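## Task

Bring the removable shelf to the wall-rack level that has yellow labels and slide it all the way in. Every bottle must finish upright on that shelf, and this must hold without the robot supporting anything. Then open the grippers and pull the arms away.

## Robot and tools

ROBOT. Two six-joint arms, left_arm and right_arm, each ending in a two-finger parallel gripper with a wrist camera. Bases in the scene frame: left_arm near (-0.001, +0.305, +0.006) m, right_arm near (-0.002, -0.266, +0.001) m, both roughly unrotated. The names are labels only; left_arm sits on the +y side, which need not match the left of any picture.

FRAME. One shared scene frame, metres. Origin at table-top height, midway between the arms, a little behind the near table edge. +x runs out over the table, +y toward left_arm, +z up. Quaternions are written w first (qw, qx, qy, qz). On a gripper, fingers point along its own +z and close along its own y. end_effector_position is the point between the pads, about 1 cm short of the fingertips. Reported hand positions can be slightly wrong, especially when reaching far, and motions tend to settle a centimetre or so low.

ROW FORMAT. Every motion command uses a row of 16 numbers: left_arm x, y, z, qw, qx, qy, qz, opening, then the same eight for right_arm. x, y, z and the quaternion are an absolute target pose for that gripper in the scene frame, not an offset. Opening ranges -1 (closed) to +1 (fully open, 0.094 m). Always fill both halves; to keep an arm still, repeat its full pose from the latest result plus its intended opening.

TOOLS.
- execute_actions(actions): a list of actions, each a table of up to 15 rows; each row is applied for one 1/30 s step, and a short table repeats its final row to fill 15 steps. An empty list just reports state and images. Each action is rejected for both arms if some target lies over 0.6 m, along any of the gripper's current axes, from that gripper's position at the action's start; if the first action fails this against the last reported state, or any action is malformed, nothing runs.
- move(target, speed, blocking): target is one 16-number row; each gripper follows a straight line to its pose, both finishing together, lasting 0.5 to 10 s (cut short at 10 s). speed is the path top speed in m/s, 0.002 to 0.5, default 0.25; rotation is capped at twice that in rad/s. Opening is applied at the start. Paths ignore obstacles and the other arm, and grippers may lag, wander or overshoot speed near full reach. blocking=false returns after 0.5 s while motion continues; then use wait or stop before sending new rows or moves.
- wait(seconds): 0 to 10; arms keep their last command, and it returns early when a running move ends.
- stop(): brakes a running move; fingers keep going.
- zoom_image(camera, region): camera is cam_left_wrist or cam_right_wrist (both 504x504); region [x0, y0, x1, y1] in pixels, top-left origin, at most 504x504.
- read_manual(section): licence texts only, no motion.
- finished_scene(scene): integer 1 to 2; closes that scene irreversibly after the last command has been held, reports success, and gives the next task.

CONTROL DETAILS. Each step, the commanded pose is limited to within 70 mm and 16 degrees of the measured pose, and damped inverse kinematics follows it, favouring position over orientation. A distant target may need several actions; after an action the arm only continues up to its last clipped pose. To hold an orientation, resend the same quaternion each row rather than copying a drifted reported one. Joint limits (rad): waist -2.618 to 3.054, shoulder 0 to 3.142, elbow 0 to 3.142, wrist pitch -1.571 to 1.571, wrist yaw -1.571 to 1.571, wrist roll -2.094 to 2.094; the elbow cannot fully straighten.

RESULTS. The state line gives each gripper's position and quaternion. Hand target lines show the pose each arm is currently driven toward. grip_measured is finger opening on the command scale (joint positions end with the opening in metres), with a fixed per-gripper error up to about 1 mm. A pose unreachable line names an arm whose command the clearance check altered or blocked. A move adds a move: line with its ending (done, off_target, moving, held, fault) and any limits: paced means the sent pose was clipped; held means a check blocked steps, after which the arm may jump faster than speed. Results also list each gripper's distance from its pose. FAULT or OVER-TEMPERATURE FAULT lines mean an arm stopped. MOTOR HOT warns from 75 °C; 90 °C pauses that arm 10 s; 100 °C makes the arm and gripper go limp and drop.

GRIPPING. Command an opening below grip_measured to hold: roughly 0.03 below for a firm grip, less for a light one. Pad force tops out near 50 to 62 N, lower on very thin parts, with a brief spike at first contact.

AVOID. Knocking anything off the table, dropping or slamming items, fast contacts, and targets set far beyond a contact point (they press hard). Keep arms from colliding with each other. The bar and plate behind the bases may stand up to 3 cm above the table with no warning on contact. Occasional brief tugs on held parts or pushes on loose items can occur. Holding loads heats motors, even while idle. Before finishing, release and move clear so nothing relies on the robot.

Each tool is called after "Emit:" as name(argument=value, ...), one argument or row to a line, values as JSON.

## Session

Emit:
execute_actions(
  actions=[],
)

Scene clock: 0.00 s.
left_arm: end_effector_position=(+0.3824, +0.2944, +0.4125) grip_measured=+1.000 end_effector_quat_wxyz=(+0.709, +0.013, +0.705, -0.021) | right_arm: end_effector_position=(+0.3700, -0.2470, +0.4226) grip_measured=+1.000 end_effector_quat_wxyz=(+0.722, -0.019, +0.692, +0.024)
Joint positions: left_arm=[-0.003  1.058  1.042  0.017  0.006  0.005  0.094] | right_arm=[ 0.002  1.037  1.051  0.015  0.01  -0.009  0.094]
Joint velocities: left_arm=[-0.007 -0.007  0.012  0.022  0.007  0.051  0.   ] | right_arm=[ 0.007  0.002 -0.017 -0.007 -0.022 -0.007  0.   ]
Hand target (left_arm): +0.379, +0.294, +0.422; +0.717, +0.014, +0.697, -0.022
Hand target (right_arm): +0.366, -0.247, +0.434; +0.732, -0.019, +0.681, +0.025

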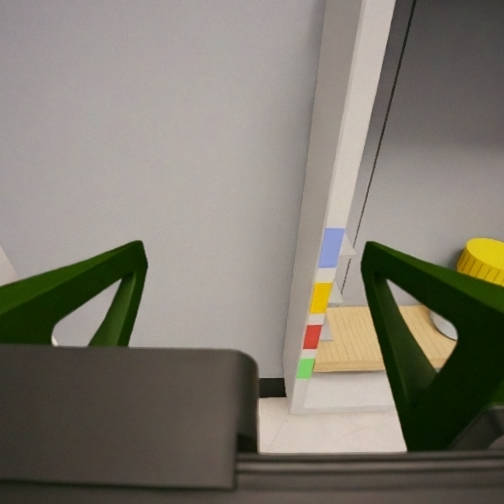

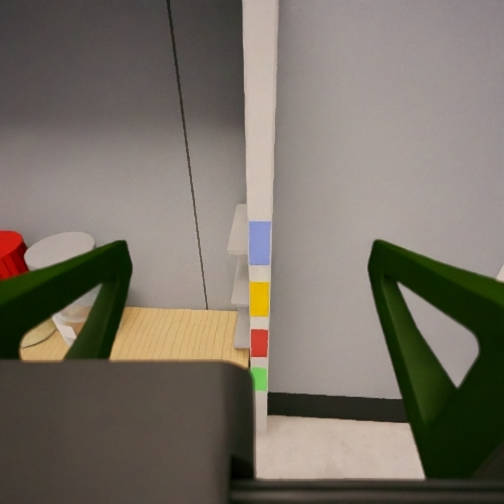

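Emit:
move(
  target=[0.24,0.2,0.33,0.683,0.183,0.683,-0.183,1,0.24,-0.17,0.33,0.683,-0.183,0.683,0.183,1],
)

Scene clock: 3.53 s.
left_arm: end_effector_position=(+0.2432, +0.2028, +0.3346) grip_measured=+1.000 end_effector_quat_wxyz=(+0.685, +0.175, +0.684, -0.181) | right_arm: end_effector_position=(+0.2489, -0.1734, +0.3263) grip_measured=+1.000 end_effector_quat_wxyz=(+0.680, -0.174, +0.689, +0.179)
Joint positions: left_arm=[-0.192  0.475  0.595 -0.127  0.276  0.006  0.094] | right_arm=[ 0.04   0.515  0.596 -0.113 -0.396 -0.009  0.094]
Joint velocities: left_arm=[-0.002  0.002 -0.007  0.051 -0.007  0.066  0.   ] | right_arm=[ 0.007 -0.007 -0.012 -0.037  0.022 -0.081  0.   ]
Hand target (left_arm): +0.239, +0.200, +0.331; +0.684, +0.183, +0.682, -0.183
Hand target (right_arm): +0.242, -0.170, +0.328; +0.684, -0.183, +0.681, +0.184
Off the commanded pose (left_arm): 0.006 m, 1 deg.
Off the commanded pose (right_arm): 0.010 m, 1 deg.
move: done
camera_calibration (this result's frames):
cam_left_wrist: T_world_to_cam=[[-0.4651, -0.885253, 0.00297619, 0.295643], [-0.507927, 0.264101, -0.819915, 0.346558], [0.725047, -0.382854, -0.572477, 0.219799], [0, 0, 0, 1]] pos_world=[0.154166, 0.254344, 0.409098]
cam_right_wrist: T_world_to_cam=[[0.483094, -0.87552, -0.009191, -0.269021], [-0.517505, -0.277049, -0.809588, 0.352925], [0.706264, 0.395863, -0.586927, 0.208003], [0, 0, 0, 1]] pos_world=[0.165698, -0.220097, 0.405334]

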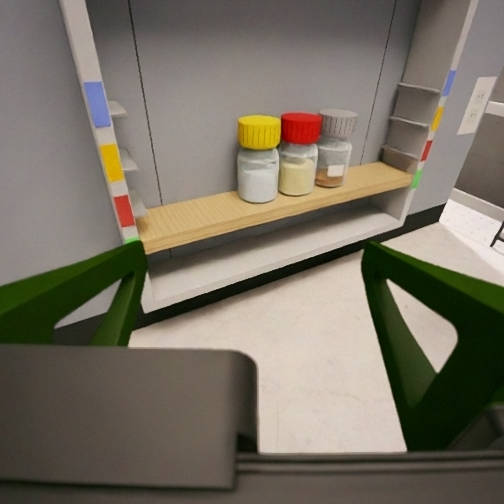

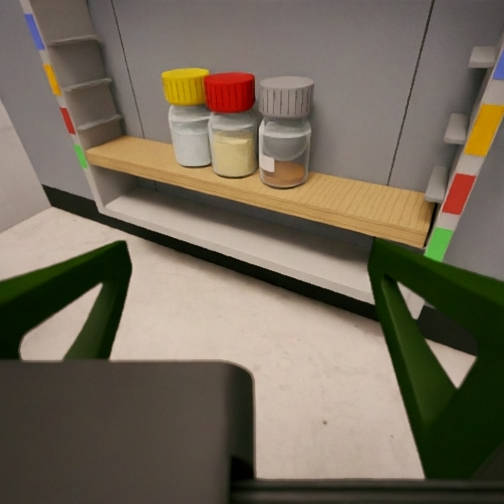

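Emit:
move(
  target=[0.39,0.16,0.228,0.5,-0.5,0.5,-0.5,0.1,0.39,-0.16,0.228,0.5,0.5,0.5,0.5,0.1],
  speed=0.4,
)

Scene clock: 17.67 s.
left_arm: end_effector_position=(+0.3844, +0.1665, +0.2151) grip_measured=+0.103 end_effector_quat_wxyz=(+0.498, -0.503, +0.510, -0.489) | right_arm: end_effector_position=(+0.3861, -0.1648, +0.2177) grip_measured=+0.102 end_effector_quat_wxyz=(+0.492, +0.507, +0.510, +0.490)
Joint positions: left_arm=[-0.564  1.469  0.501  0.934 -0.606 -1.559  0.052] | right_arm=[0.386 1.371 0.472 0.846 0.453 1.574 0.052]
Joint velocities: left_arm=[-0.002  0.012  0.002 -0.037 -0.051 -0.007  0.001] | right_arm=[-0.007  0.017 -0.002 -0.022  0.095 -0.022 -0.001]
Hand target (left_arm): +0.388, +0.160, +0.226; +0.499, -0.501, +0.501, -0.500
Hand target (right_arm): +0.391, -0.160, +0.229; +0.496, +0.504, +0.500, +0.501
Off the commanded pose (left_arm): 0.015 m, 2 deg.
Off the commanded pose (right_arm): 0.012 m, 2 deg.
move: off_target (left_arm, right_arm)
camera_calibration (this result's frames):
cam_left_wrist: T_world_to_cam=[[0.0504251, -0.0212559, 0.998502, -0.226662], [-0.571828, -0.820294, 0.0114156, 0.356182], [0.818822, -0.571547, -0.0535181, -0.0812471], [0, 0, 0, 1]] pos_world=[0.281631, 0.240919, 0.217909]
cam_right_wrist: T_world_to_cam=[[-0.0361021, -0.00692971, -0.999324, 0.230365], [-0.578104, 0.815821, 0.0152277, 0.362283], [0.815164, 0.578263, -0.033459, -0.0885344], [0, 0, 0, 1]] pos_world=[0.289924, -0.242765, 0.22173]

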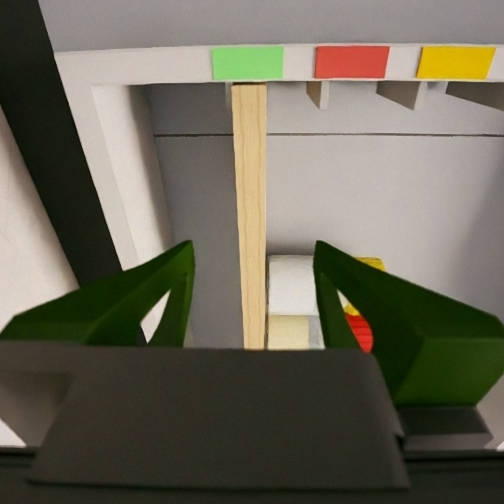

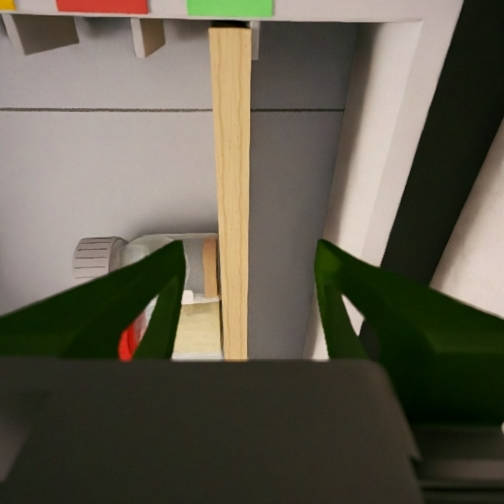

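Emit:
move(
  target=[0.475,0.16,0.223,0.511,-0.489,0.489,-0.511,0,0.475,-0.16,0.238,0.511,0.489,0.489,0.511,0],
  speed=0.12,
)

Scene clock: 22.20 s.
left_arm: end_effector_position=(+0.4679, +0.1607, +0.2097) grip_measured=+0.003 end_effector_quat_wxyz=(+0.503, -0.498, +0.496, -0.503) | right_arm: end_effector_position=(+0.4676, -0.1607, +0.2273) grip_measured=+0.002 end_effector_quat_wxyz=(+0.501, +0.500, +0.494, +0.504)
Joint positions: left_arm=[-0.432  1.792  0.765  1.037 -0.474 -1.553  0.047] | right_arm=[0.286 1.685 0.749 0.935 0.357 1.566 0.047]
Joint velocities: left_arm=[-0.002  0.007 -0.002  0.081  0.037  0.037  0.001] | right_arm=[-0.002 -0.017  0.002 -0.022 -0.037 -0.022  0.   ]
Hand target (left_arm): +0.474, +0.160, +0.222; +0.511, -0.489, +0.489, -0.511
Hand target (right_arm): +0.474, -0.160, +0.239; +0.512, +0.489, +0.489, +0.510
Off the commanded pose (left_arm): 0.015 m, 2 deg.
Off the commanded pose (right_arm): 0.013 m, 2 deg.
move: off_target (left_arm, right_arm)
camera_calibration (this result's frames):
cam_left_wrist: T_world_to_cam=[[0.0123123, -0.00289826, 0.99992, -0.211017], [-0.572687, -0.819761, 0.00467559, 0.400987], [0.819682, -0.572698, -0.0117529, -0.162117], [0, 0, 0, 1]] pos_world=[0.365122, 0.235258, 0.207219]
cam_right_wrist: T_world_to_cam=[[0.0111718, 0.00816242, -0.999904, 0.223343], [-0.575066, 0.818107, 0.000253258, 0.408279], [0.818031, 0.575008, 0.0138336, -0.16962], [0, 0, 0, 1]] pos_world=[0.371047, -0.238306, 0.225565]

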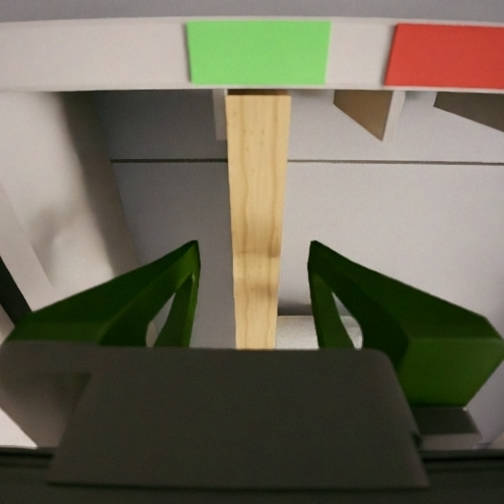

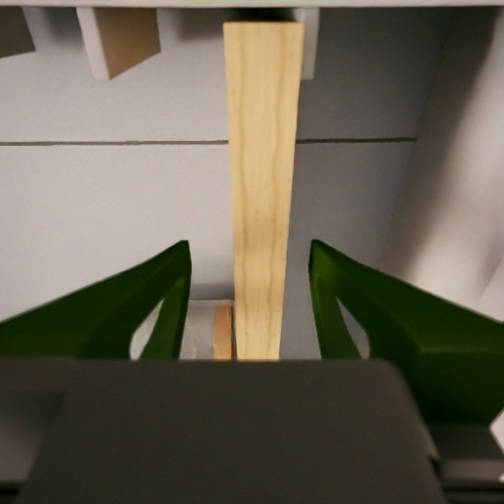

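Emit:
move(
  target=[0.49,0.16,0.224,0.511,-0.489,0.489,-0.511,-0.3,0.49,-0.16,0.235,0.511,0.489,0.489,0.511,-0.3],
  speed=0.1,
)

Emit:
move(
  target=[0.49,0.16,0.224,0.511,-0.489,0.489,-0.511,-0.75,0.49,-0.16,0.235,0.511,0.489,0.489,0.511,-0.75],
)

Emit:
move(
  target=[0.44,0.16,0.238,0.511,-0.489,0.489,-0.511,-0.75,0.44,-0.16,0.249,0.511,0.489,0.489,0.511,-0.75],
  speed=0.04,
)

Scene clock: 28.03 s.
left_arm: end_effector_position=(+0.4834, +0.1605, +0.2173) grip_measured=-0.297 end_effector_quat_wxyz=(+0.506, -0.495, +0.488, -0.511) | right_arm: end_effector_position=(+0.4829, -0.1603, +0.2240) grip_measured=-0.298 end_effector_quat_wxyz=(+0.501, +0.500, +0.494, +0.505)
Joint positions: left_arm=[-0.412  1.83   0.828  1.036 -0.453 -1.553  0.033] | right_arm=[0.27  1.744 0.802 0.941 0.34  1.566 0.033]
Joint velocities: left_arm=[-0.002  0.007  0.007 -0.037 -0.037  0.007  0.002] | right_arm=[ 0.002  0.012 -0.002  0.007 -0.037  0.037  0.   ]
Hand target (left_arm): +0.490, +0.160, +0.224; +0.511, -0.489, +0.488, -0.511
Hand target (right_arm): +0.489, -0.160, +0.235; +0.511, +0.489, +0.489, +0.511
Off the commanded pose (left_arm): 0.009 m, 1 deg.
Off the commanded pose (right_arm): 0.013 m, 2 deg.
move: off_target (right_arm)
camera_calibration (this result's frames):
cam_left_wrist: T_world_to_cam=[[-0.00907479, 0.00759641, 0.99993, -0.210151], [-0.57281, -0.819688, 0.00102863, 0.410436], [0.819638, -0.57276, 0.0117898, -0.179947], [0, 0, 0, 1]] pos_world=[0.380686, 0.23496, 0.211836]
cam_right_wrist: T_world_to_cam=[[0.0111775, 0.00816833, -0.999904, 0.219941], [-0.576001, 0.817449, 0.000238966, 0.417111], [0.817372, 0.575944, 0.013842, -0.18192], [0, 0, 0, 1]] pos_world=[0.386495, -0.237987, 0.222339]

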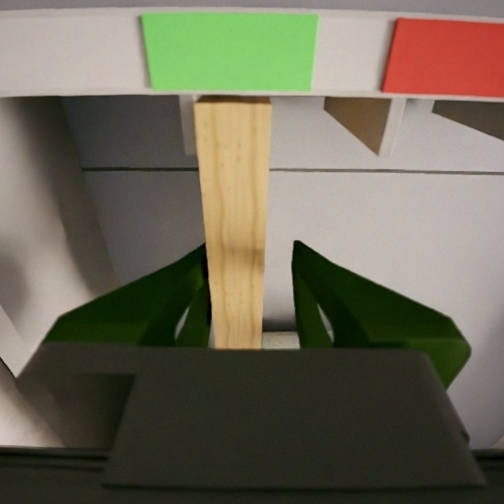

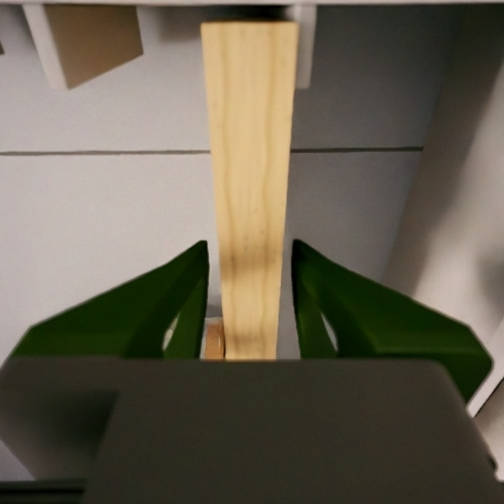

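Scene clock: 28.73 s.
left_arm: end_effector_position=(+0.4838, +0.1601, +0.2116) grip_measured=-0.641 end_effector_quat_wxyz=(+0.503, -0.498, +0.494, -0.505) | right_arm: end_effector_position=(+0.4829, -0.1603, +0.2249) grip_measured=-0.636 end_effector_quat_wxyz=(+0.503, +0.499, +0.494, +0.505)
Joint positions: left_arm=[-0.412  1.834  0.828  1.02  -0.453 -1.555  0.017] | right_arm=[0.27  1.744 0.802 0.945 0.341 1.562 0.017]
Joint velocities: left_arm=[-0.007 -0.007  0.002 -0.081  0.022 -0.125  0.   ] | right_arm=[-0.017  0.007 -0.002  0.022 -0.037  0.007 -0.001]
Hand target (left_arm): +0.490, +0.160, +0.224; +0.511, -0.489, +0.489, -0.511
Hand target (right_arm): +0.489, -0.160, +0.235; +0.511, +0.489, +0.489, +0.511
Off the commanded pose (left_arm): 0.014 m, 2 deg.
Off the commanded pose (right_arm): 0.012 m, 2 deg.
move: off_target (left_arm, right_arm)
camera_calibration (this result's frames):
cam_left_wrist: T_world_to_cam=[[0.00910307, 0.00105345, 0.999958, -0.212192], [-0.57332, -0.819309, 0.00608233, 0.409508], [0.819281, -0.573351, -0.00685426, -0.176212], [0, 0, 0, 1]] pos_world=[0.381078, 0.234706, 0.208484]
cam_right_wrist: T_world_to_cam=[[0.0144033, 0.00549126, -0.999881, 0.218767], [-0.575614, 0.817713, -0.00380092, 0.417934], [0.817595, 0.5756, 0.0149386, -0.182286], [0, 0, 0, 1]] pos_world=[0.386454, -0.238028, 0.223053]

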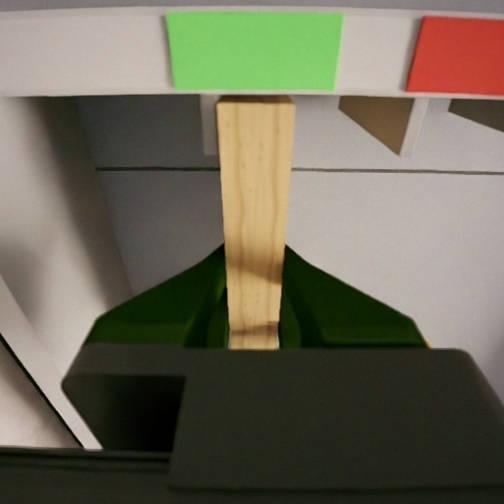

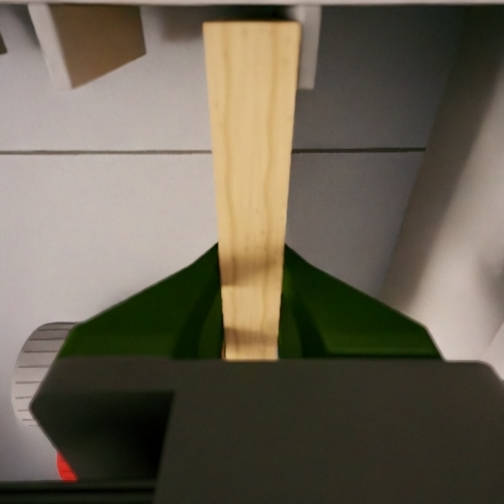

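Scene clock: 30.27 s.
left_arm: end_effector_position=(+0.4461, +0.1605, +0.2138) grip_measured=-0.641 end_effector_quat_wxyz=(+0.495, -0.505, +0.506, -0.495) | right_arm: end_effector_position=(+0.4463, -0.1600, +0.2262) grip_measured=-0.636 end_effector_quat_wxyz=(+0.496, +0.503, +0.503, +0.498)
Joint positions: left_arm=[-0.464  1.687  0.706  0.955 -0.502 -1.566  0.017] | right_arm=[0.31  1.598 0.681 0.889 0.375 1.568 0.017]
Joint velocities: left_arm=[-0.002 -0.007  0.007 -0.037 -0.051 -0.051  0.   ] | right_arm=[-0.012 -0.007  0.007 -0.022  0.051  0.022  0.001]
Hand target (left_arm): +0.440, +0.160, +0.238; +0.510, -0.490, +0.489, -0.511
Hand target (right_arm): +0.440, -0.160, +0.248; +0.510, +0.490, +0.488, +0.511
Off the commanded pose (left_arm): 0.025 m, 4 deg.
Off the commanded pose (right_arm): 0.024 m, 3 deg.
move: off_target (left_arm, right_arm)
camera_calibration (this result's frames):
cam_left_wrist: T_world_to_cam=[[0.0454848, -0.00714442, 0.998939, -0.228769], [-0.575109, -0.817824, 0.0203374, 0.385671], [0.816811, -0.575424, -0.0413074, -0.136325], [0, 0, 0, 1]] pos_world=[0.34356, 0.235332, 0.215052]
cam_right_wrist: T_world_to_cam=[[-0.0132561, 0.000355526, -0.999912, 0.232192], [-0.579847, 0.814687, 0.00797683, 0.395297], [0.814618, 0.579902, -0.0105934, -0.144773], [0, 0, 0, 1]] pos_world=[0.350224, -0.238172, 0.227484]

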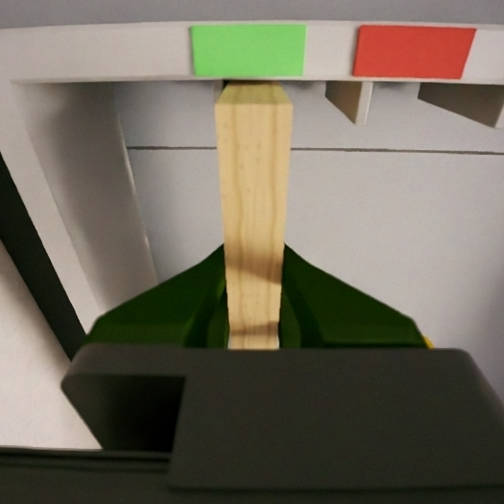

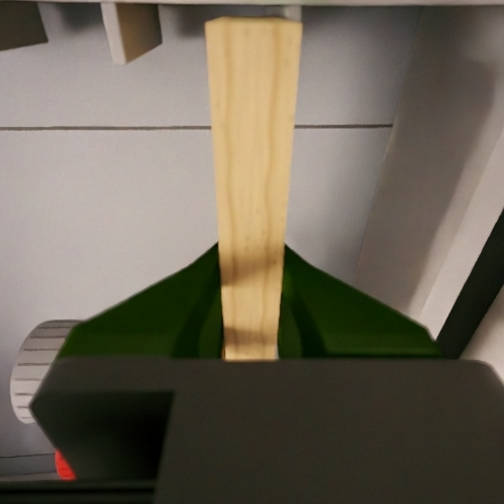

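Wrist sags; add pitch compensation and lift off first.

Emit:
move(
  target=[0.43,0.16,0.256,0.53,-0.47,0.47,-0.53,-0.75,0.43,-0.16,0.267,0.53,0.47,0.47,0.53,-0.75],
  speed=0.03,
)

Scene clock: 35.03 s.
left_arm: end_effector_position=(+0.4360, +0.1604, +0.2138) grip_measured=-0.641 end_effector_quat_wxyz=(+0.499, -0.500, +0.503, -0.497) | right_arm: end_effector_position=(+0.4361, -0.1600, +0.2259) grip_measured=-0.636 end_effector_quat_wxyz=(+0.499, +0.500, +0.500, +0.501)
Joint positions: left_arm=[-0.48   1.669  0.665  0.993 -0.52  -1.556  0.017] | right_arm=[0.323 1.573 0.638 0.921 0.389 1.563 0.017]
Joint velocities: left_arm=[-0.007 -0.012  0.002  0.007 -0.022  0.007 -0.001] | right_arm=[ 0.012 -0.017  0.002  0.037  0.007  0.11   0.   ]
Hand target (left_arm): +0.430, +0.161, +0.255; +0.528, -0.472, +0.469, -0.527
Hand target (right_arm): +0.429, -0.161, +0.265; +0.528, +0.472, +0.469, +0.528
Off the commanded pose (left_arm): 0.043 m, 7 deg.
Off the commanded pose (right_arm): 0.042 m, 7 deg.
move: off_target (left_arm, right_arm)
camera_calibration (this result's frames):
cam_left_wrist: T_world_to_cam=[[0.0313778, -0.0102333, 0.999455, -0.221783], [-0.574654, -0.81834, 0.00966232, 0.382015], [0.817795, -0.574644, -0.0315583, -0.130758], [0, 0, 0, 1]] pos_world=[0.333418, 0.235209, 0.213844]
cam_right_wrist: T_world_to_cam=[[-0.000418806, 0.000680068, -1, 0.226182], [-0.579506, 0.814967, 0.000796934, 0.390927], [0.814968, 0.579506, 0.0000527902, -0.139106], [0, 0, 0, 1]] pos_world=[0.340006, -0.238134, 0.225877]

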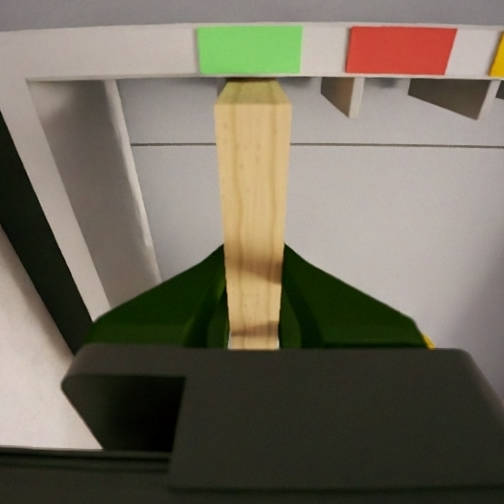

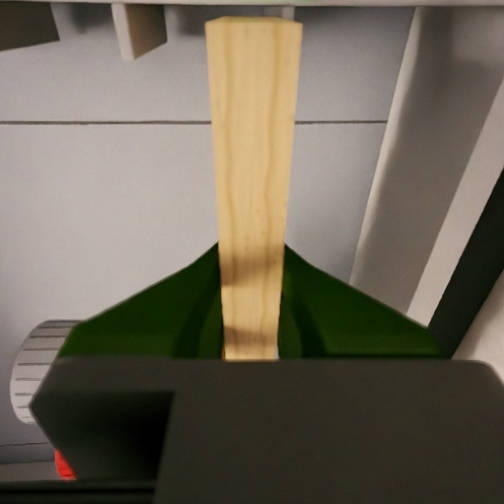

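Emit:
move(
  target=[0.43,0.16,0.275,0.545,-0.455,0.455,-0.545,-0.75,0.43,-0.16,0.286,0.545,0.455,0.455,0.545,-0.75],
  speed=0.05,
)

Scene clock: 38.63 s.
left_arm: end_effector_position=(+0.4361, +0.1604, +0.2174) grip_measured=-0.641 end_effector_quat_wxyz=(+0.506, -0.494, +0.502, -0.498) | right_arm: end_effector_position=(+0.4361, -0.1601, +0.2267) grip_measured=-0.636 end_effector_quat_wxyz=(+0.500, +0.500, +0.499, +0.502)
Joint positions: left_arm=[-0.48   1.669  0.665  1.011 -0.52  -1.536  0.017] | right_arm=[0.323 1.573 0.638 0.925 0.389 1.562 0.017]
Joint velocities: left_arm=[ 0.012  0.007  0.002 -0.051 -0.022 -0.037 -0.   ] | right_arm=[ 0.007 -0.012 -0.002 -0.081 -0.037  0.051  0.   ]
Hand target (left_arm): +0.429, +0.162, +0.273; +0.542, -0.458, +0.454, -0.539
Hand target (right_arm): +0.427, -0.162, +0.284; +0.541, +0.459, +0.452, +0.540
Off the commanded pose (left_arm): 0.058 m, 10 deg.
Off the commanded pose (right_arm): 0.060 m, 10 deg.
move: off_target (left_arm, right_arm)
camera_calibration (this result's frames):
cam_left_wrist: T_world_to_cam=[[0.0171496, -0.0215309, 0.999621, -0.217335], [-0.574496, -0.81847, -0.007773, 0.38577], [0.818327, -0.574145, -0.0264059, -0.132119], [0, 0, 0, 1]] pos_world=[0.333468, 0.235207, 0.216763]
cam_right_wrist: T_world_to_cam=[[0.00275286, 0.00122529, -0.999995, 0.225692], [-0.579168, 0.815208, -0.000595503, 0.391195], [0.815204, 0.579167, 0.0029538, -0.139876], [0, 0, 0, 1]] pos_world=[0.339974, -0.238171, 0.226337]

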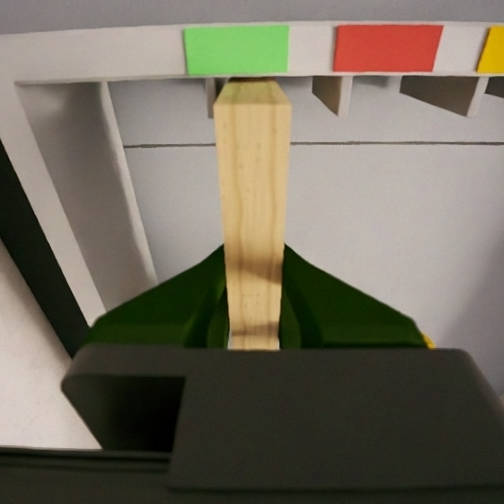

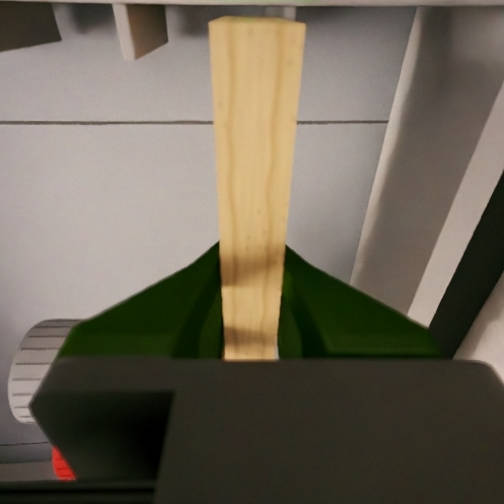

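Emit:
execute_actions(
  actions=[
    [[0.43,0.16,0.278,0.546,-0.454,0.453,-0.547,-0.75,0.43,-0.16,0.292,0.548,0.452,0.45,0.55,-0.75]],
    [[0.43,0.16,0.281,0.546,-0.454,0.451,-0.549,-0.75,0.43,-0.16,0.298,0.551,0.449,0.446,0.554,-0.75]],
    [[0.43,0.16,0.284,0.546,-0.454,0.451,-0.549,-0.75,0.43,-0.16,0.303,0.551,0.449,0.446,0.554,-0.75]],
  ],
)

Scene clock: 44.97 s.
left_arm: end_effector_position=(+0.4337, +0.1601, +0.2280) grip_measured=-0.641 end_effector_quat_wxyz=(+0.510, -0.488, +0.496, -0.505) | right_arm: end_effector_position=(+0.4331, -0.1608, +0.2378) grip_measured=-0.636 end_effector_quat_wxyz=(+0.505, +0.494, +0.493, +0.508)
Joint positions: left_arm=[-0.483  1.647  0.665  1.015 -0.519 -1.526  0.017] | right_arm=[0.325 1.545 0.638 0.921 0.39  1.555 0.017]
Joint velocities: left_arm=[-0.002  0.007  0.007 -0.022  0.037 -0.037  0.   ] | right_arm=[-0.012  0.002 -0.017  0.007 -0.007 -0.007  0.   ]
Hand target (left_arm): +0.428, +0.162, +0.282; +0.543, -0.456, +0.449, -0.544
Hand target (right_arm): +0.425, -0.162, +0.301; +0.547, +0.452, +0.442, +0.549
Off the commanded pose (left_arm): 0.056 m, 9 deg.
Off the commanded pose (right_arm): 0.065 m, 11 deg.
camera_calibration (this result's frames):
cam_left_wrist: T_world_to_cam=[[-0.00616657, -0.0181984, 0.999815, -0.218435], [-0.577197, -0.816397, -0.0184199, 0.387532], [0.816582, -0.577204, -0.00546969, -0.133625], [0, 0, 0, 1]] pos_world=[0.331451, 0.235276, 0.224803]
cam_right_wrist: T_world_to_cam=[[0.0253372, 0.00329567, -0.999674, 0.22732], [-0.579372, 0.814975, -0.0119977, 0.392825], [0.814669, 0.579487, 0.0225586, -0.141347], [0, 0, 0, 1]] pos_world=[0.336984, -0.238983, 0.235147]

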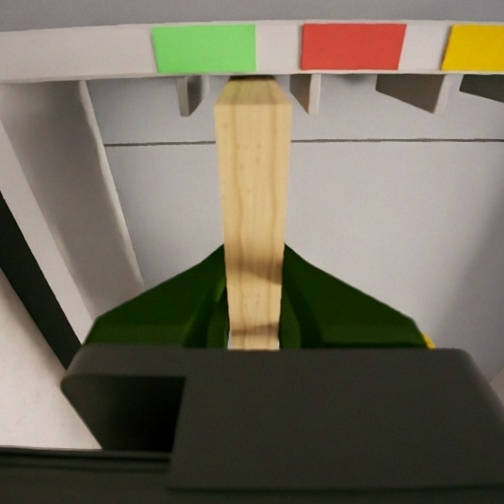

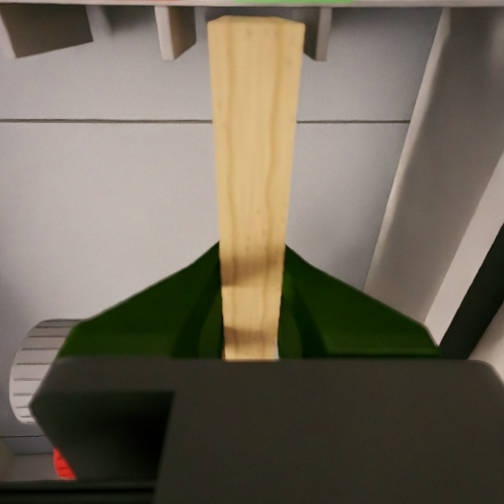

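Lifted. Retract in small steps, then begin to rise.

Emit:
execute_actions(
  actions=[
    [[0.42,0.16,0.282,0.546,-0.454,0.451,-0.549,-0.75,0.42,-0.16,0.303,0.551,0.449,0.446,0.554,-0.75]],
    [[0.41,0.16,0.282,0.546,-0.454,0.451,-0.549,-0.75,0.41,-0.16,0.303,0.551,0.449,0.446,0.554,-0.75]],
    [[0.40,0.16,0.282,0.546,-0.454,0.451,-0.549,-0.75,0.40,-0.16,0.303,0.551,0.449,0.446,0.554,-0.75]],
    [[0.39,0.16,0.282,0.546,-0.454,0.451,-0.549,-0.75,0.39,-0.16,0.303,0.551,0.449,0.446,0.554,-0.75]],
    [[0.38,0.16,0.282,0.546,-0.454,0.451,-0.549,-0.75,0.38,-0.16,0.303,0.551,0.449,0.446,0.554,-0.75]],
    [[0.373,0.16,0.288,0.546,-0.454,0.451,-0.549,-0.75,0.373,-0.16,0.309,0.551,0.449,0.446,0.554,-0.75]],
    [[0.37,0.16,0.296,0.546,-0.454,0.451,-0.549,-0.75,0.37,-0.16,0.317,0.551,0.449,0.446,0.554,-0.75]],
    [[0.37,0.16,0.304,0.546,-0.454,0.451,-0.549,-0.75,0.37,-0.16,0.325,0.551,0.449,0.446,0.554,-0.75]],
  ],
)

Scene clock: 53.13 s.
left_arm: end_effector_position=(+0.3737, +0.1608, +0.2556) grip_measured=-0.641 end_effector_quat_wxyz=(+0.518, -0.481, +0.488, -0.512) | right_arm: end_effector_position=(+0.3731, -0.1605, +0.2660) grip_measured=-0.636 end_effector_quat_wxyz=(+0.513, +0.485, +0.488, +0.513)
Joint positions: left_arm=[-0.605  1.385  0.522  0.935 -0.641 -1.498  0.017] | right_arm=[0.426 1.249 0.51  0.786 0.49  1.531 0.017]
Joint velocities: left_arm=[ 0.007  0.032  0.007 -0.081 -0.051  0.022  0.   ] | right_arm=[-0.012  0.012  0.002 -0.066  0.007 -0.051 -0.   ]
Hand target (left_arm): +0.368, +0.162, +0.303; +0.543, -0.455, +0.449, -0.545
Hand target (right_arm): +0.366, -0.163, +0.323; +0.547, +0.451, +0.443, +0.549
Off the commanded pose (left_arm): 0.049 m, 7 deg.
Off the commanded pose (right_arm): 0.059 m, 9 deg.
camera_calibration (this result's frames):
cam_left_wrist: T_world_to_cam=[[-0.0356861, -0.019281, 0.999177, -0.234985], [-0.574509, -0.817693, -0.0362978, 0.357699], [0.81772, -0.575331, 0.0181032, -0.0908521], [0, 0, 0, 1]] pos_world=[0.271407, 0.235688, 0.24942]
cam_right_wrist: T_world_to_cam=[[0.0529916, -0.00419405, -0.998586, 0.245179], [-0.579359, 0.814356, -0.0341649, 0.363947], [0.813348, 0.58035, 0.0407242, -0.0975181], [0, 0, 0, 1]] pos_world=[0.27718, -0.238759, 0.261238]

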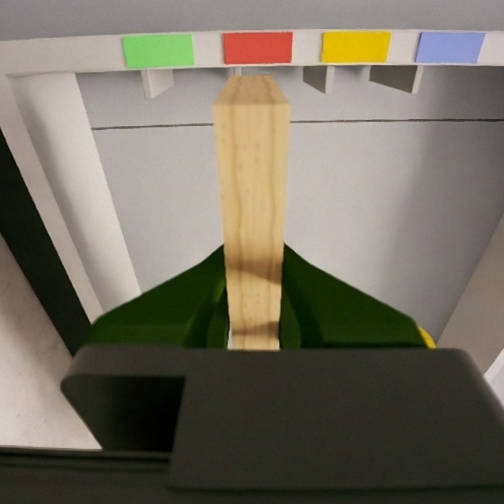

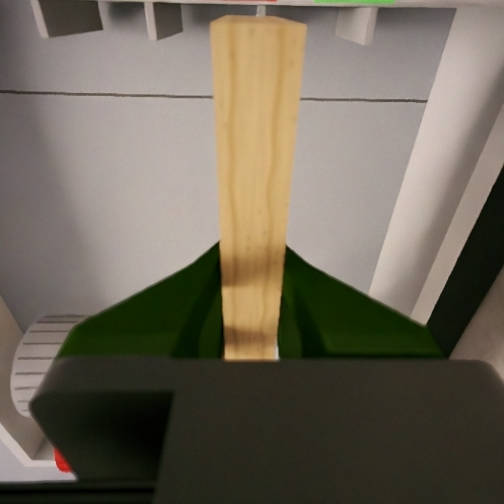

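Emit:
execute_actions(
  actions=[
    [[0.37,0.16,0.312,0.543,-0.457,0.454,-0.546,-0.75,0.37,-0.16,0.334,0.548,0.452,0.449,0.551,-0.75]],
    [[0.37,0.16,0.321,0.54,-0.46,0.457,-0.543,-0.75,0.37,-0.16,0.343,0.546,0.454,0.451,0.549,-0.75]],
    [[0.37,0.16,0.331,0.54,-0.46,0.457,-0.543,-0.75,0.37,-0.16,0.353,0.546,0.454,0.451,0.549,-0.75]],
    [[0.37,0.16,0.341,0.54,-0.46,0.457,-0.543,-0.75,0.37,-0.16,0.363,0.546,0.454,0.451,0.549,-0.75]],
    [[0.37,0.16,0.351,0.54,-0.46,0.457,-0.543,-0.75,0.37,-0.16,0.373,0.546,0.454,0.451,0.549,-0.75]],
    [[0.37,0.16,0.361,0.54,-0.46,0.457,-0.543,-0.75,0.37,-0.16,0.383,0.546,0.454,0.451,0.549,-0.75]],
    [[0.375,0.16,0.37,0.54,-0.46,0.457,-0.543,-0.75,0.375,-0.16,0.392,0.546,0.454,0.451,0.549,-0.75]],
    [[0.383,0.16,0.376,0.54,-0.46,0.457,-0.543,-0.75,0.383,-0.16,0.398,0.546,0.454,0.451,0.549,-0.75]],
    [[0.393,0.16,0.376,0.54,-0.46,0.457,-0.543,-0.75,0.393,-0.16,0.398,0.546,0.454,0.451,0.549,-0.75]],
  ],
)

Scene clock: 62.13 s.
left_arm: end_effector_position=(+0.3910, +0.1616, +0.3256) grip_measured=-0.641 end_effector_quat_wxyz=(+0.514, -0.493, +0.489, -0.505) | right_arm: end_effector_position=(+0.3904, -0.1598, +0.3400) grip_measured=-0.636 end_effector_quat_wxyz=(+0.511, +0.491, +0.495, +0.504)
Joint positions: left_arm=[-0.574  1.295  0.793  0.546 -0.625 -1.525  0.017] | right_arm=[0.402 1.205 0.818 0.407 0.471 1.536 0.017]
Joint velocities: left_arm=[-0.002  0.012 -0.002  0.022 -0.081 -0.095  0.   ] | right_arm=[ 0.017 -0.017  0.002 -0.007  0.051 -0.037 -0.001]
Hand target (left_arm): +0.389, +0.162, +0.375; +0.539, -0.461, +0.455, -0.539
Hand target (right_arm): +0.386, -0.163, +0.396; +0.543, +0.455, +0.449, +0.544
Off the commanded pose (left_arm): 0.050 m, 7 deg.
Off the commanded pose (right_arm): 0.058 m, 9 deg.
camera_calibration (this result's frames):
cam_left_wrist: T_world_to_cam=[[-0.0121867, -0.0105318, 0.99987, -0.315127], [-0.5639, -0.825696, -0.0155702, 0.361231], [0.825753, -0.564016, 0.00412362, -0.106243], [0, 0, 0, 1]] pos_world=[0.287588, 0.235025, 0.321149]
cam_right_wrist: T_world_to_cam=[[0.0291603, -0.0124964, -0.999497, 0.326466], [-0.575437, 0.8174, -0.0270081, 0.372483], [0.817326, 0.575935, 0.0166447, -0.109066], [0, 0, 0, 1]] pos_world=[0.293963, -0.237573, 0.338177]

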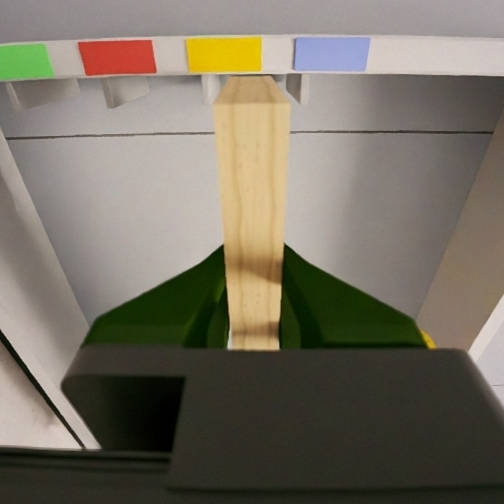

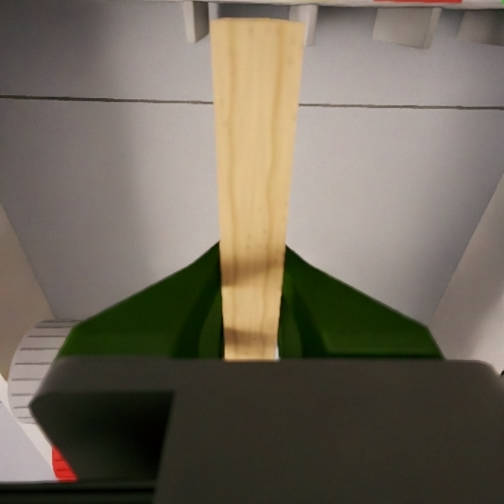

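Emit:
execute_actions(
  actions=[
    [[0.403,0.157,0.377,0.54,-0.46,0.457,-0.543,-0.75,0.403,-0.163,0.399,0.546,0.454,0.451,0.549,-0.75]],
    [[0.413,0.157,0.378,0.54,-0.46,0.457,-0.543,-0.75,0.413,-0.163,0.4,0.546,0.454,0.451,0.549,-0.75]],
    [[0.423,0.157,0.378,0.54,-0.46,0.457,-0.543,-0.75,0.423,-0.163,0.4,0.546,0.454,0.451,0.549,-0.75]],
    [[0.433,0.157,0.378,0.54,-0.46,0.457,-0.543,-0.75,0.433,-0.163,0.4,0.546,0.454,0.451,0.549,-0.75]],
  ],
)

Scene clock: 67.63 s.
left_arm: end_effector_position=(+0.4300, +0.1582, +0.3214) grip_measured=-0.641 end_effector_quat_wxyz=(+0.508, -0.497, +0.495, -0.500) | right_arm: end_effector_position=(+0.4289, -0.1629, +0.3357) grip_measured=-0.636 end_effector_quat_wxyz=(+0.505, +0.496, +0.500, +0.499)
Joint positions: left_arm=[-0.507  1.434  0.906  0.545 -0.556 -1.539  0.017] | right_arm=[0.33  1.345 0.918 0.424 0.4   1.547 0.017]
Joint velocities: left_arm=[ 0.002 -0.007 -0.007  0.022  0.007 -0.022  0.   ] | right_arm=[ 0.002 -0.007 -0.007  0.037 -0.007 -0.007  0.001]
Hand target (left_arm): +0.428, +0.160, +0.376; +0.539, -0.461, +0.455, -0.538
Hand target (right_arm): +0.424, -0.166, +0.398; +0.543, +0.456, +0.449, +0.544
Off the commanded pose (left_arm): 0.057 m, 9 deg.
Off the commanded pose (right_arm): 0.064 m, 10 deg.
camera_calibration (this result's frames):
cam_left_wrist: T_world_to_cam=[[0.00846932, -0.0125563, 0.999885, -0.319075], [-0.566218, -0.824236, -0.00555447, 0.377883], [0.824212, -0.566106, -0.0140903, -0.133495], [0, 0, 0, 1]] pos_world=[0.326695, 0.231887, 0.319257]
cam_right_wrist: T_world_to_cam=[[0.00796672, -0.0118754, -0.999898, 0.330274], [-0.575588, 0.817615, -0.0142965, 0.392899], [0.817701, 0.575643, -0.000321611, -0.133194], [0, 0, 0, 1]] pos_world=[0.332429, -0.240646, 0.335814]

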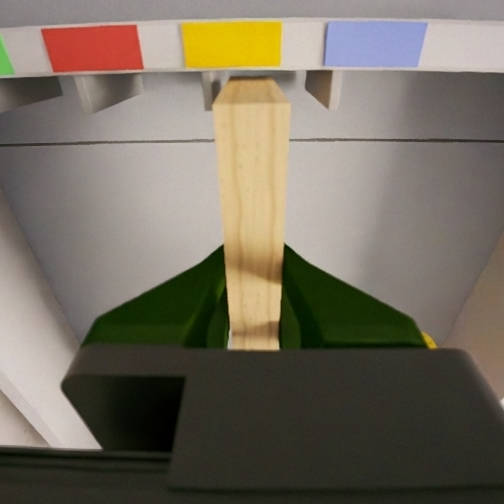

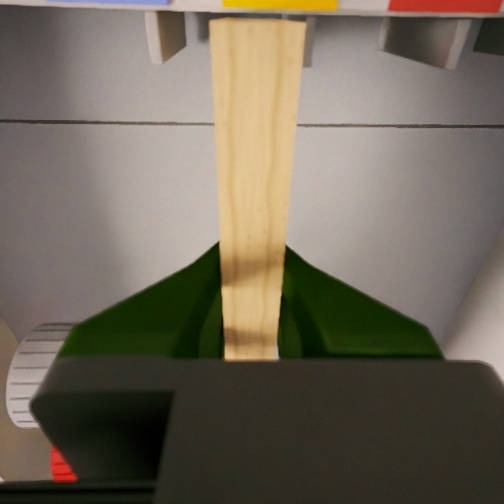

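Emit:
execute_actions(
  actions=[
    [[0.443,0.158,0.378,0.542,-0.458,0.455,-0.545,-0.75,0.443,-0.162,0.4,0.548,0.452,0.449,0.551,-0.75]],
    [[0.453,0.158,0.377,0.542,-0.458,0.455,-0.545,-0.75,0.453,-0.162,0.398,0.548,0.452,0.449,0.551,-0.75]],
    [[0.463,0.158,0.373,0.54,-0.46,0.457,-0.543,-0.75,0.463,-0.162,0.392,0.546,0.454,0.451,0.549,-0.75]],
    [[0.474,0.158,0.366,0.536,-0.464,0.464,-0.536,-0.75,0.474,-0.162,0.384,0.54,0.46,0.46,0.54,-0.75]],
    [[0.485,0.158,0.356,0.53,-0.47,0.47,-0.53,-0.75,0.485,-0.162,0.372,0.532,0.468,0.468,0.532,-0.75]],
    [[0.495,0.158,0.345,0.523,-0.477,0.477,-0.523,-0.75,0.495,-0.162,0.36,0.523,0.477,0.477,0.523,-0.75]],
    [[0.505,0.158,0.335,0.516,-0.484,0.484,-0.516,-0.75,0.505,-0.162,0.348,0.516,0.484,0.484,0.516,-0.75]],
    [[0.512,0.158,0.325,0.509,-0.491,0.491,-0.509,-0.75,0.512,-0.162,0.338,0.509,0.491,0.491,0.509,-0.75]],
  ],
)

Scene clock: 79.63 s.
left_arm: end_effector_position=(+0.4883, +0.1603, +0.3131) grip_measured=-0.641 end_effector_quat_wxyz=(+0.505, -0.506, +0.495, -0.494) | right_arm: end_effector_position=(+0.4848, -0.1618, +0.3272) grip_measured=-0.636 end_effector_quat_wxyz=(+0.499, +0.505, +0.500, +0.496)
Joint positions: left_arm=[-0.419  1.635  1.083  0.547 -0.481 -1.557  0.017] | right_arm=[0.27  1.556 1.083 0.45  0.346 1.565 0.017]
Joint velocities: left_arm=[-0.007  0.012  0.007  0.007 -0.037  0.037  0.001] | right_arm=[ 0.017 -0.002 -0.002  0.022 -0.037  0.066  0.   ]
Hand target (left_arm): +0.509, +0.159, +0.324; +0.510, -0.491, +0.491, -0.508
Hand target (right_arm): +0.508, -0.163, +0.337; +0.510, +0.491, +0.491, +0.508
Off the commanded pose (left_arm): 0.027 m, 3 deg.
Off the commanded pose (right_arm): 0.029 m, 3 deg.
camera_calibration (this result's frames):
cam_left_wrist: T_world_to_cam=[[0.02698, -0.00543496, 0.999621, -0.321269], [-0.556394, -0.830852, 0.0104998, 0.403786], [0.83048, -0.556467, -0.0254404, -0.181452], [0, 0, 0, 1]] pos_world=[0.384024, 0.232768, 0.312291]
cam_right_wrist: T_world_to_cam=[[-0.010465, -0.000560796, -0.999945, 0.332135], [-0.571448, 0.82062, 0.00552029, 0.415968], [0.820571, 0.571475, -0.00890823, -0.178824], [0, 0, 0, 1]] pos_world=[0.387918, -0.238971, 0.328228]

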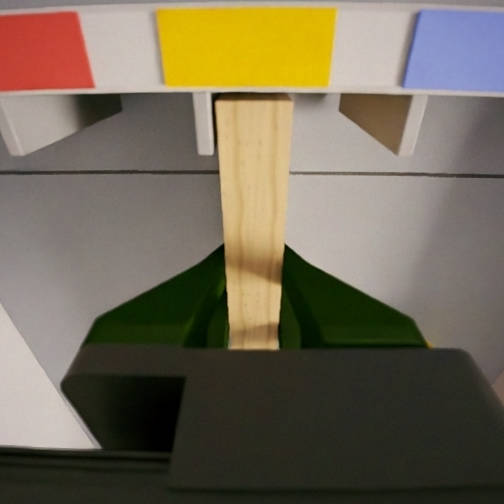

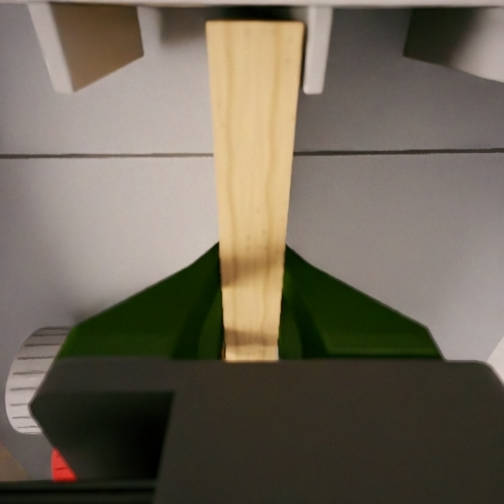

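Emit:
execute_actions(
  actions=[
    [[0.495,0.158,0.32,0.509,-0.491,0.491,-0.509,-0.75,0.495,-0.162,0.333,0.509,0.491,0.491,0.509,-0.75]],
    [[0.495,0.158,0.32,0.509,-0.491,0.491,-0.509,0.2,0.495,-0.162,0.333,0.509,0.491,0.491,0.509,0.2]],
  ],
)

Emit:
move(
  target=[0.33,0.18,0.32,0.5,-0.5,0.5,-0.5,0.2,0.33,-0.17,0.333,0.5,0.5,0.5,0.5,0.2],
)

Scene clock: 85.83 s.
left_arm: end_effector_position=(+0.4922, +0.1563, +0.3122) grip_measured=+0.197 end_effector_quat_wxyz=(+0.502, -0.499, +0.493, -0.506) | right_arm: end_effector_position=(+0.4914, -0.1614, +0.3218) grip_measured=+0.198 end_effector_quat_wxyz=(+0.500, +0.501, +0.496, +0.502)
Joint positions: left_arm=[-0.415  1.655  1.082  0.588 -0.456 -1.557  0.056] | right_arm=[0.262 1.587 1.077 0.503 0.333 1.565 0.056]
Joint velocities: left_arm=[ 0.002  0.007 -0.022  0.051 -0.037  0.007 -0.002] | right_arm=[ 0.002 -0.002  0.017 -0.022 -0.007  0.051 -0.   ]
Hand target (left_arm): +0.495, +0.158, +0.320; +0.509, -0.491, +0.491, -0.509
Hand target (right_arm): +0.494, -0.162, +0.333; +0.509, +0.491, +0.491, +0.509
Off the commanded pose (left_arm): 0.008 m, 1 deg.
Off the commanded pose (right_arm): 0.012 m, 2 deg.
camera_calibration (this result's frames):
cam_left_wrist: T_world_to_cam=[[0.00877669, 0.00316772, 0.999956, -0.313011], [-0.573343, -0.81928, 0.00762763, 0.410117], [0.819269, -0.573385, -0.00537438, -0.185027], [0, 0, 0, 1]] pos_world=[0.389472, 0.230901, 0.308875]
cam_right_wrist: T_world_to_cam=[[0.00467145, 0.00480398, -0.999978, 0.320302], [-0.575425, 0.817854, 0.00124091, 0.422325], [0.817841, 0.575406, 0.00658489, -0.187497], [0, 0, 0, 1]] pos_world=[0.394863, -0.239052, 0.321006]

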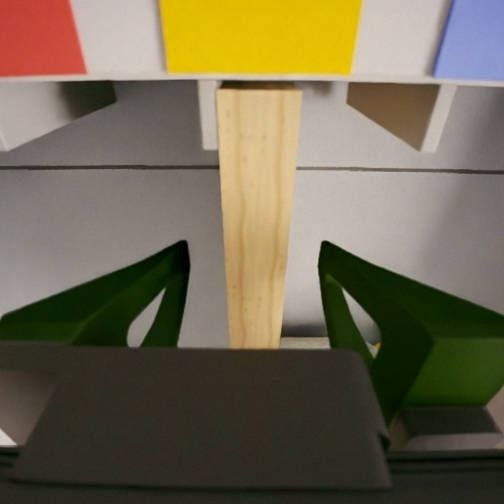

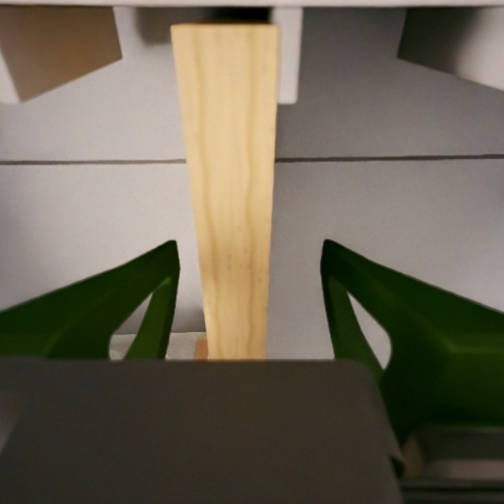

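Scene clock: 87.20 s.
left_arm: end_effector_position=(+0.3344, +0.1805, +0.3269) grip_measured=+0.197 end_effector_quat_wxyz=(+0.501, -0.501, +0.493, -0.505) | right_arm: end_effector_position=(+0.3348, -0.1701, +0.3315) grip_measured=+0.199 end_effector_quat_wxyz=(+0.498, +0.502, +0.499, +0.501)
Joint positions: left_arm=[-0.653  1.028  0.672  0.369 -0.696 -1.559  0.056] | right_arm=[0.483 0.963 0.697 0.249 0.551 1.571 0.056]
Joint velocities: left_arm=[ 0.002 -0.012  0.002 -0.081  0.007 -0.066 -0.001] | right_arm=[-0.002 -0.022 -0.017  0.022 -0.051 -0.022  0.001]
Hand target (left_arm): +0.330, +0.180, +0.322; +0.500, -0.500, +0.500, -0.500
Hand target (right_arm): +0.330, -0.171, +0.331; +0.498, +0.502, +0.499, +0.501
Off the commanded pose (left_arm): 0.008 m, 1 deg.
Off the commanded pose (right_arm): 0.005 m, 0 deg.
move: done
camera_calibration (this result's frames):
cam_left_wrist: T_world_to_cam=[[0.0122084, 0.00689696, 0.999902, -0.328256], [-0.571207, -0.820709, 0.0126351, 0.337258], [0.820716, -0.571305, -0.00607994, -0.0424409], [0, 0, 0, 1]] pos_world=[0.231483, 0.254808, 0.323704]
cam_right_wrist: T_world_to_cam=[[-0.00274274, 0.00521947, -0.999983, 0.333267], [-0.577629, 0.816279, 0.00584493, 0.338356], [0.816295, 0.577635, 0.000776073, -0.0516854], [0, 0, 0, 1]] pos_world=[0.238549, -0.248077, 0.331324]

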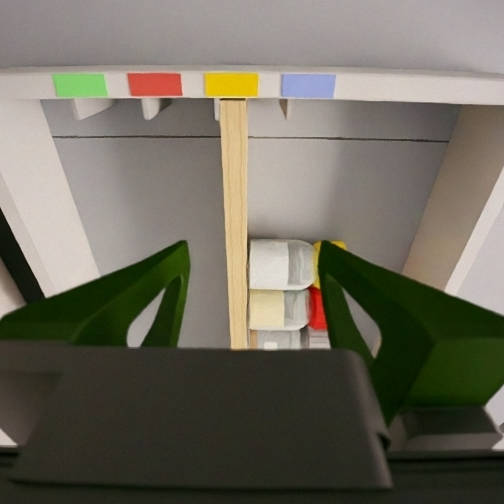

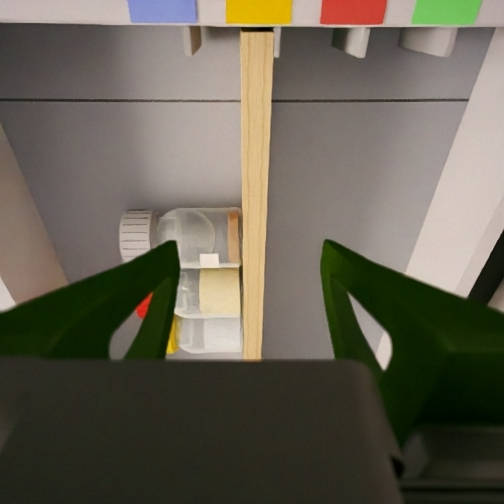

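Emit:
finished_scene(
  scene=1,
)

The scene is finished: the task was done.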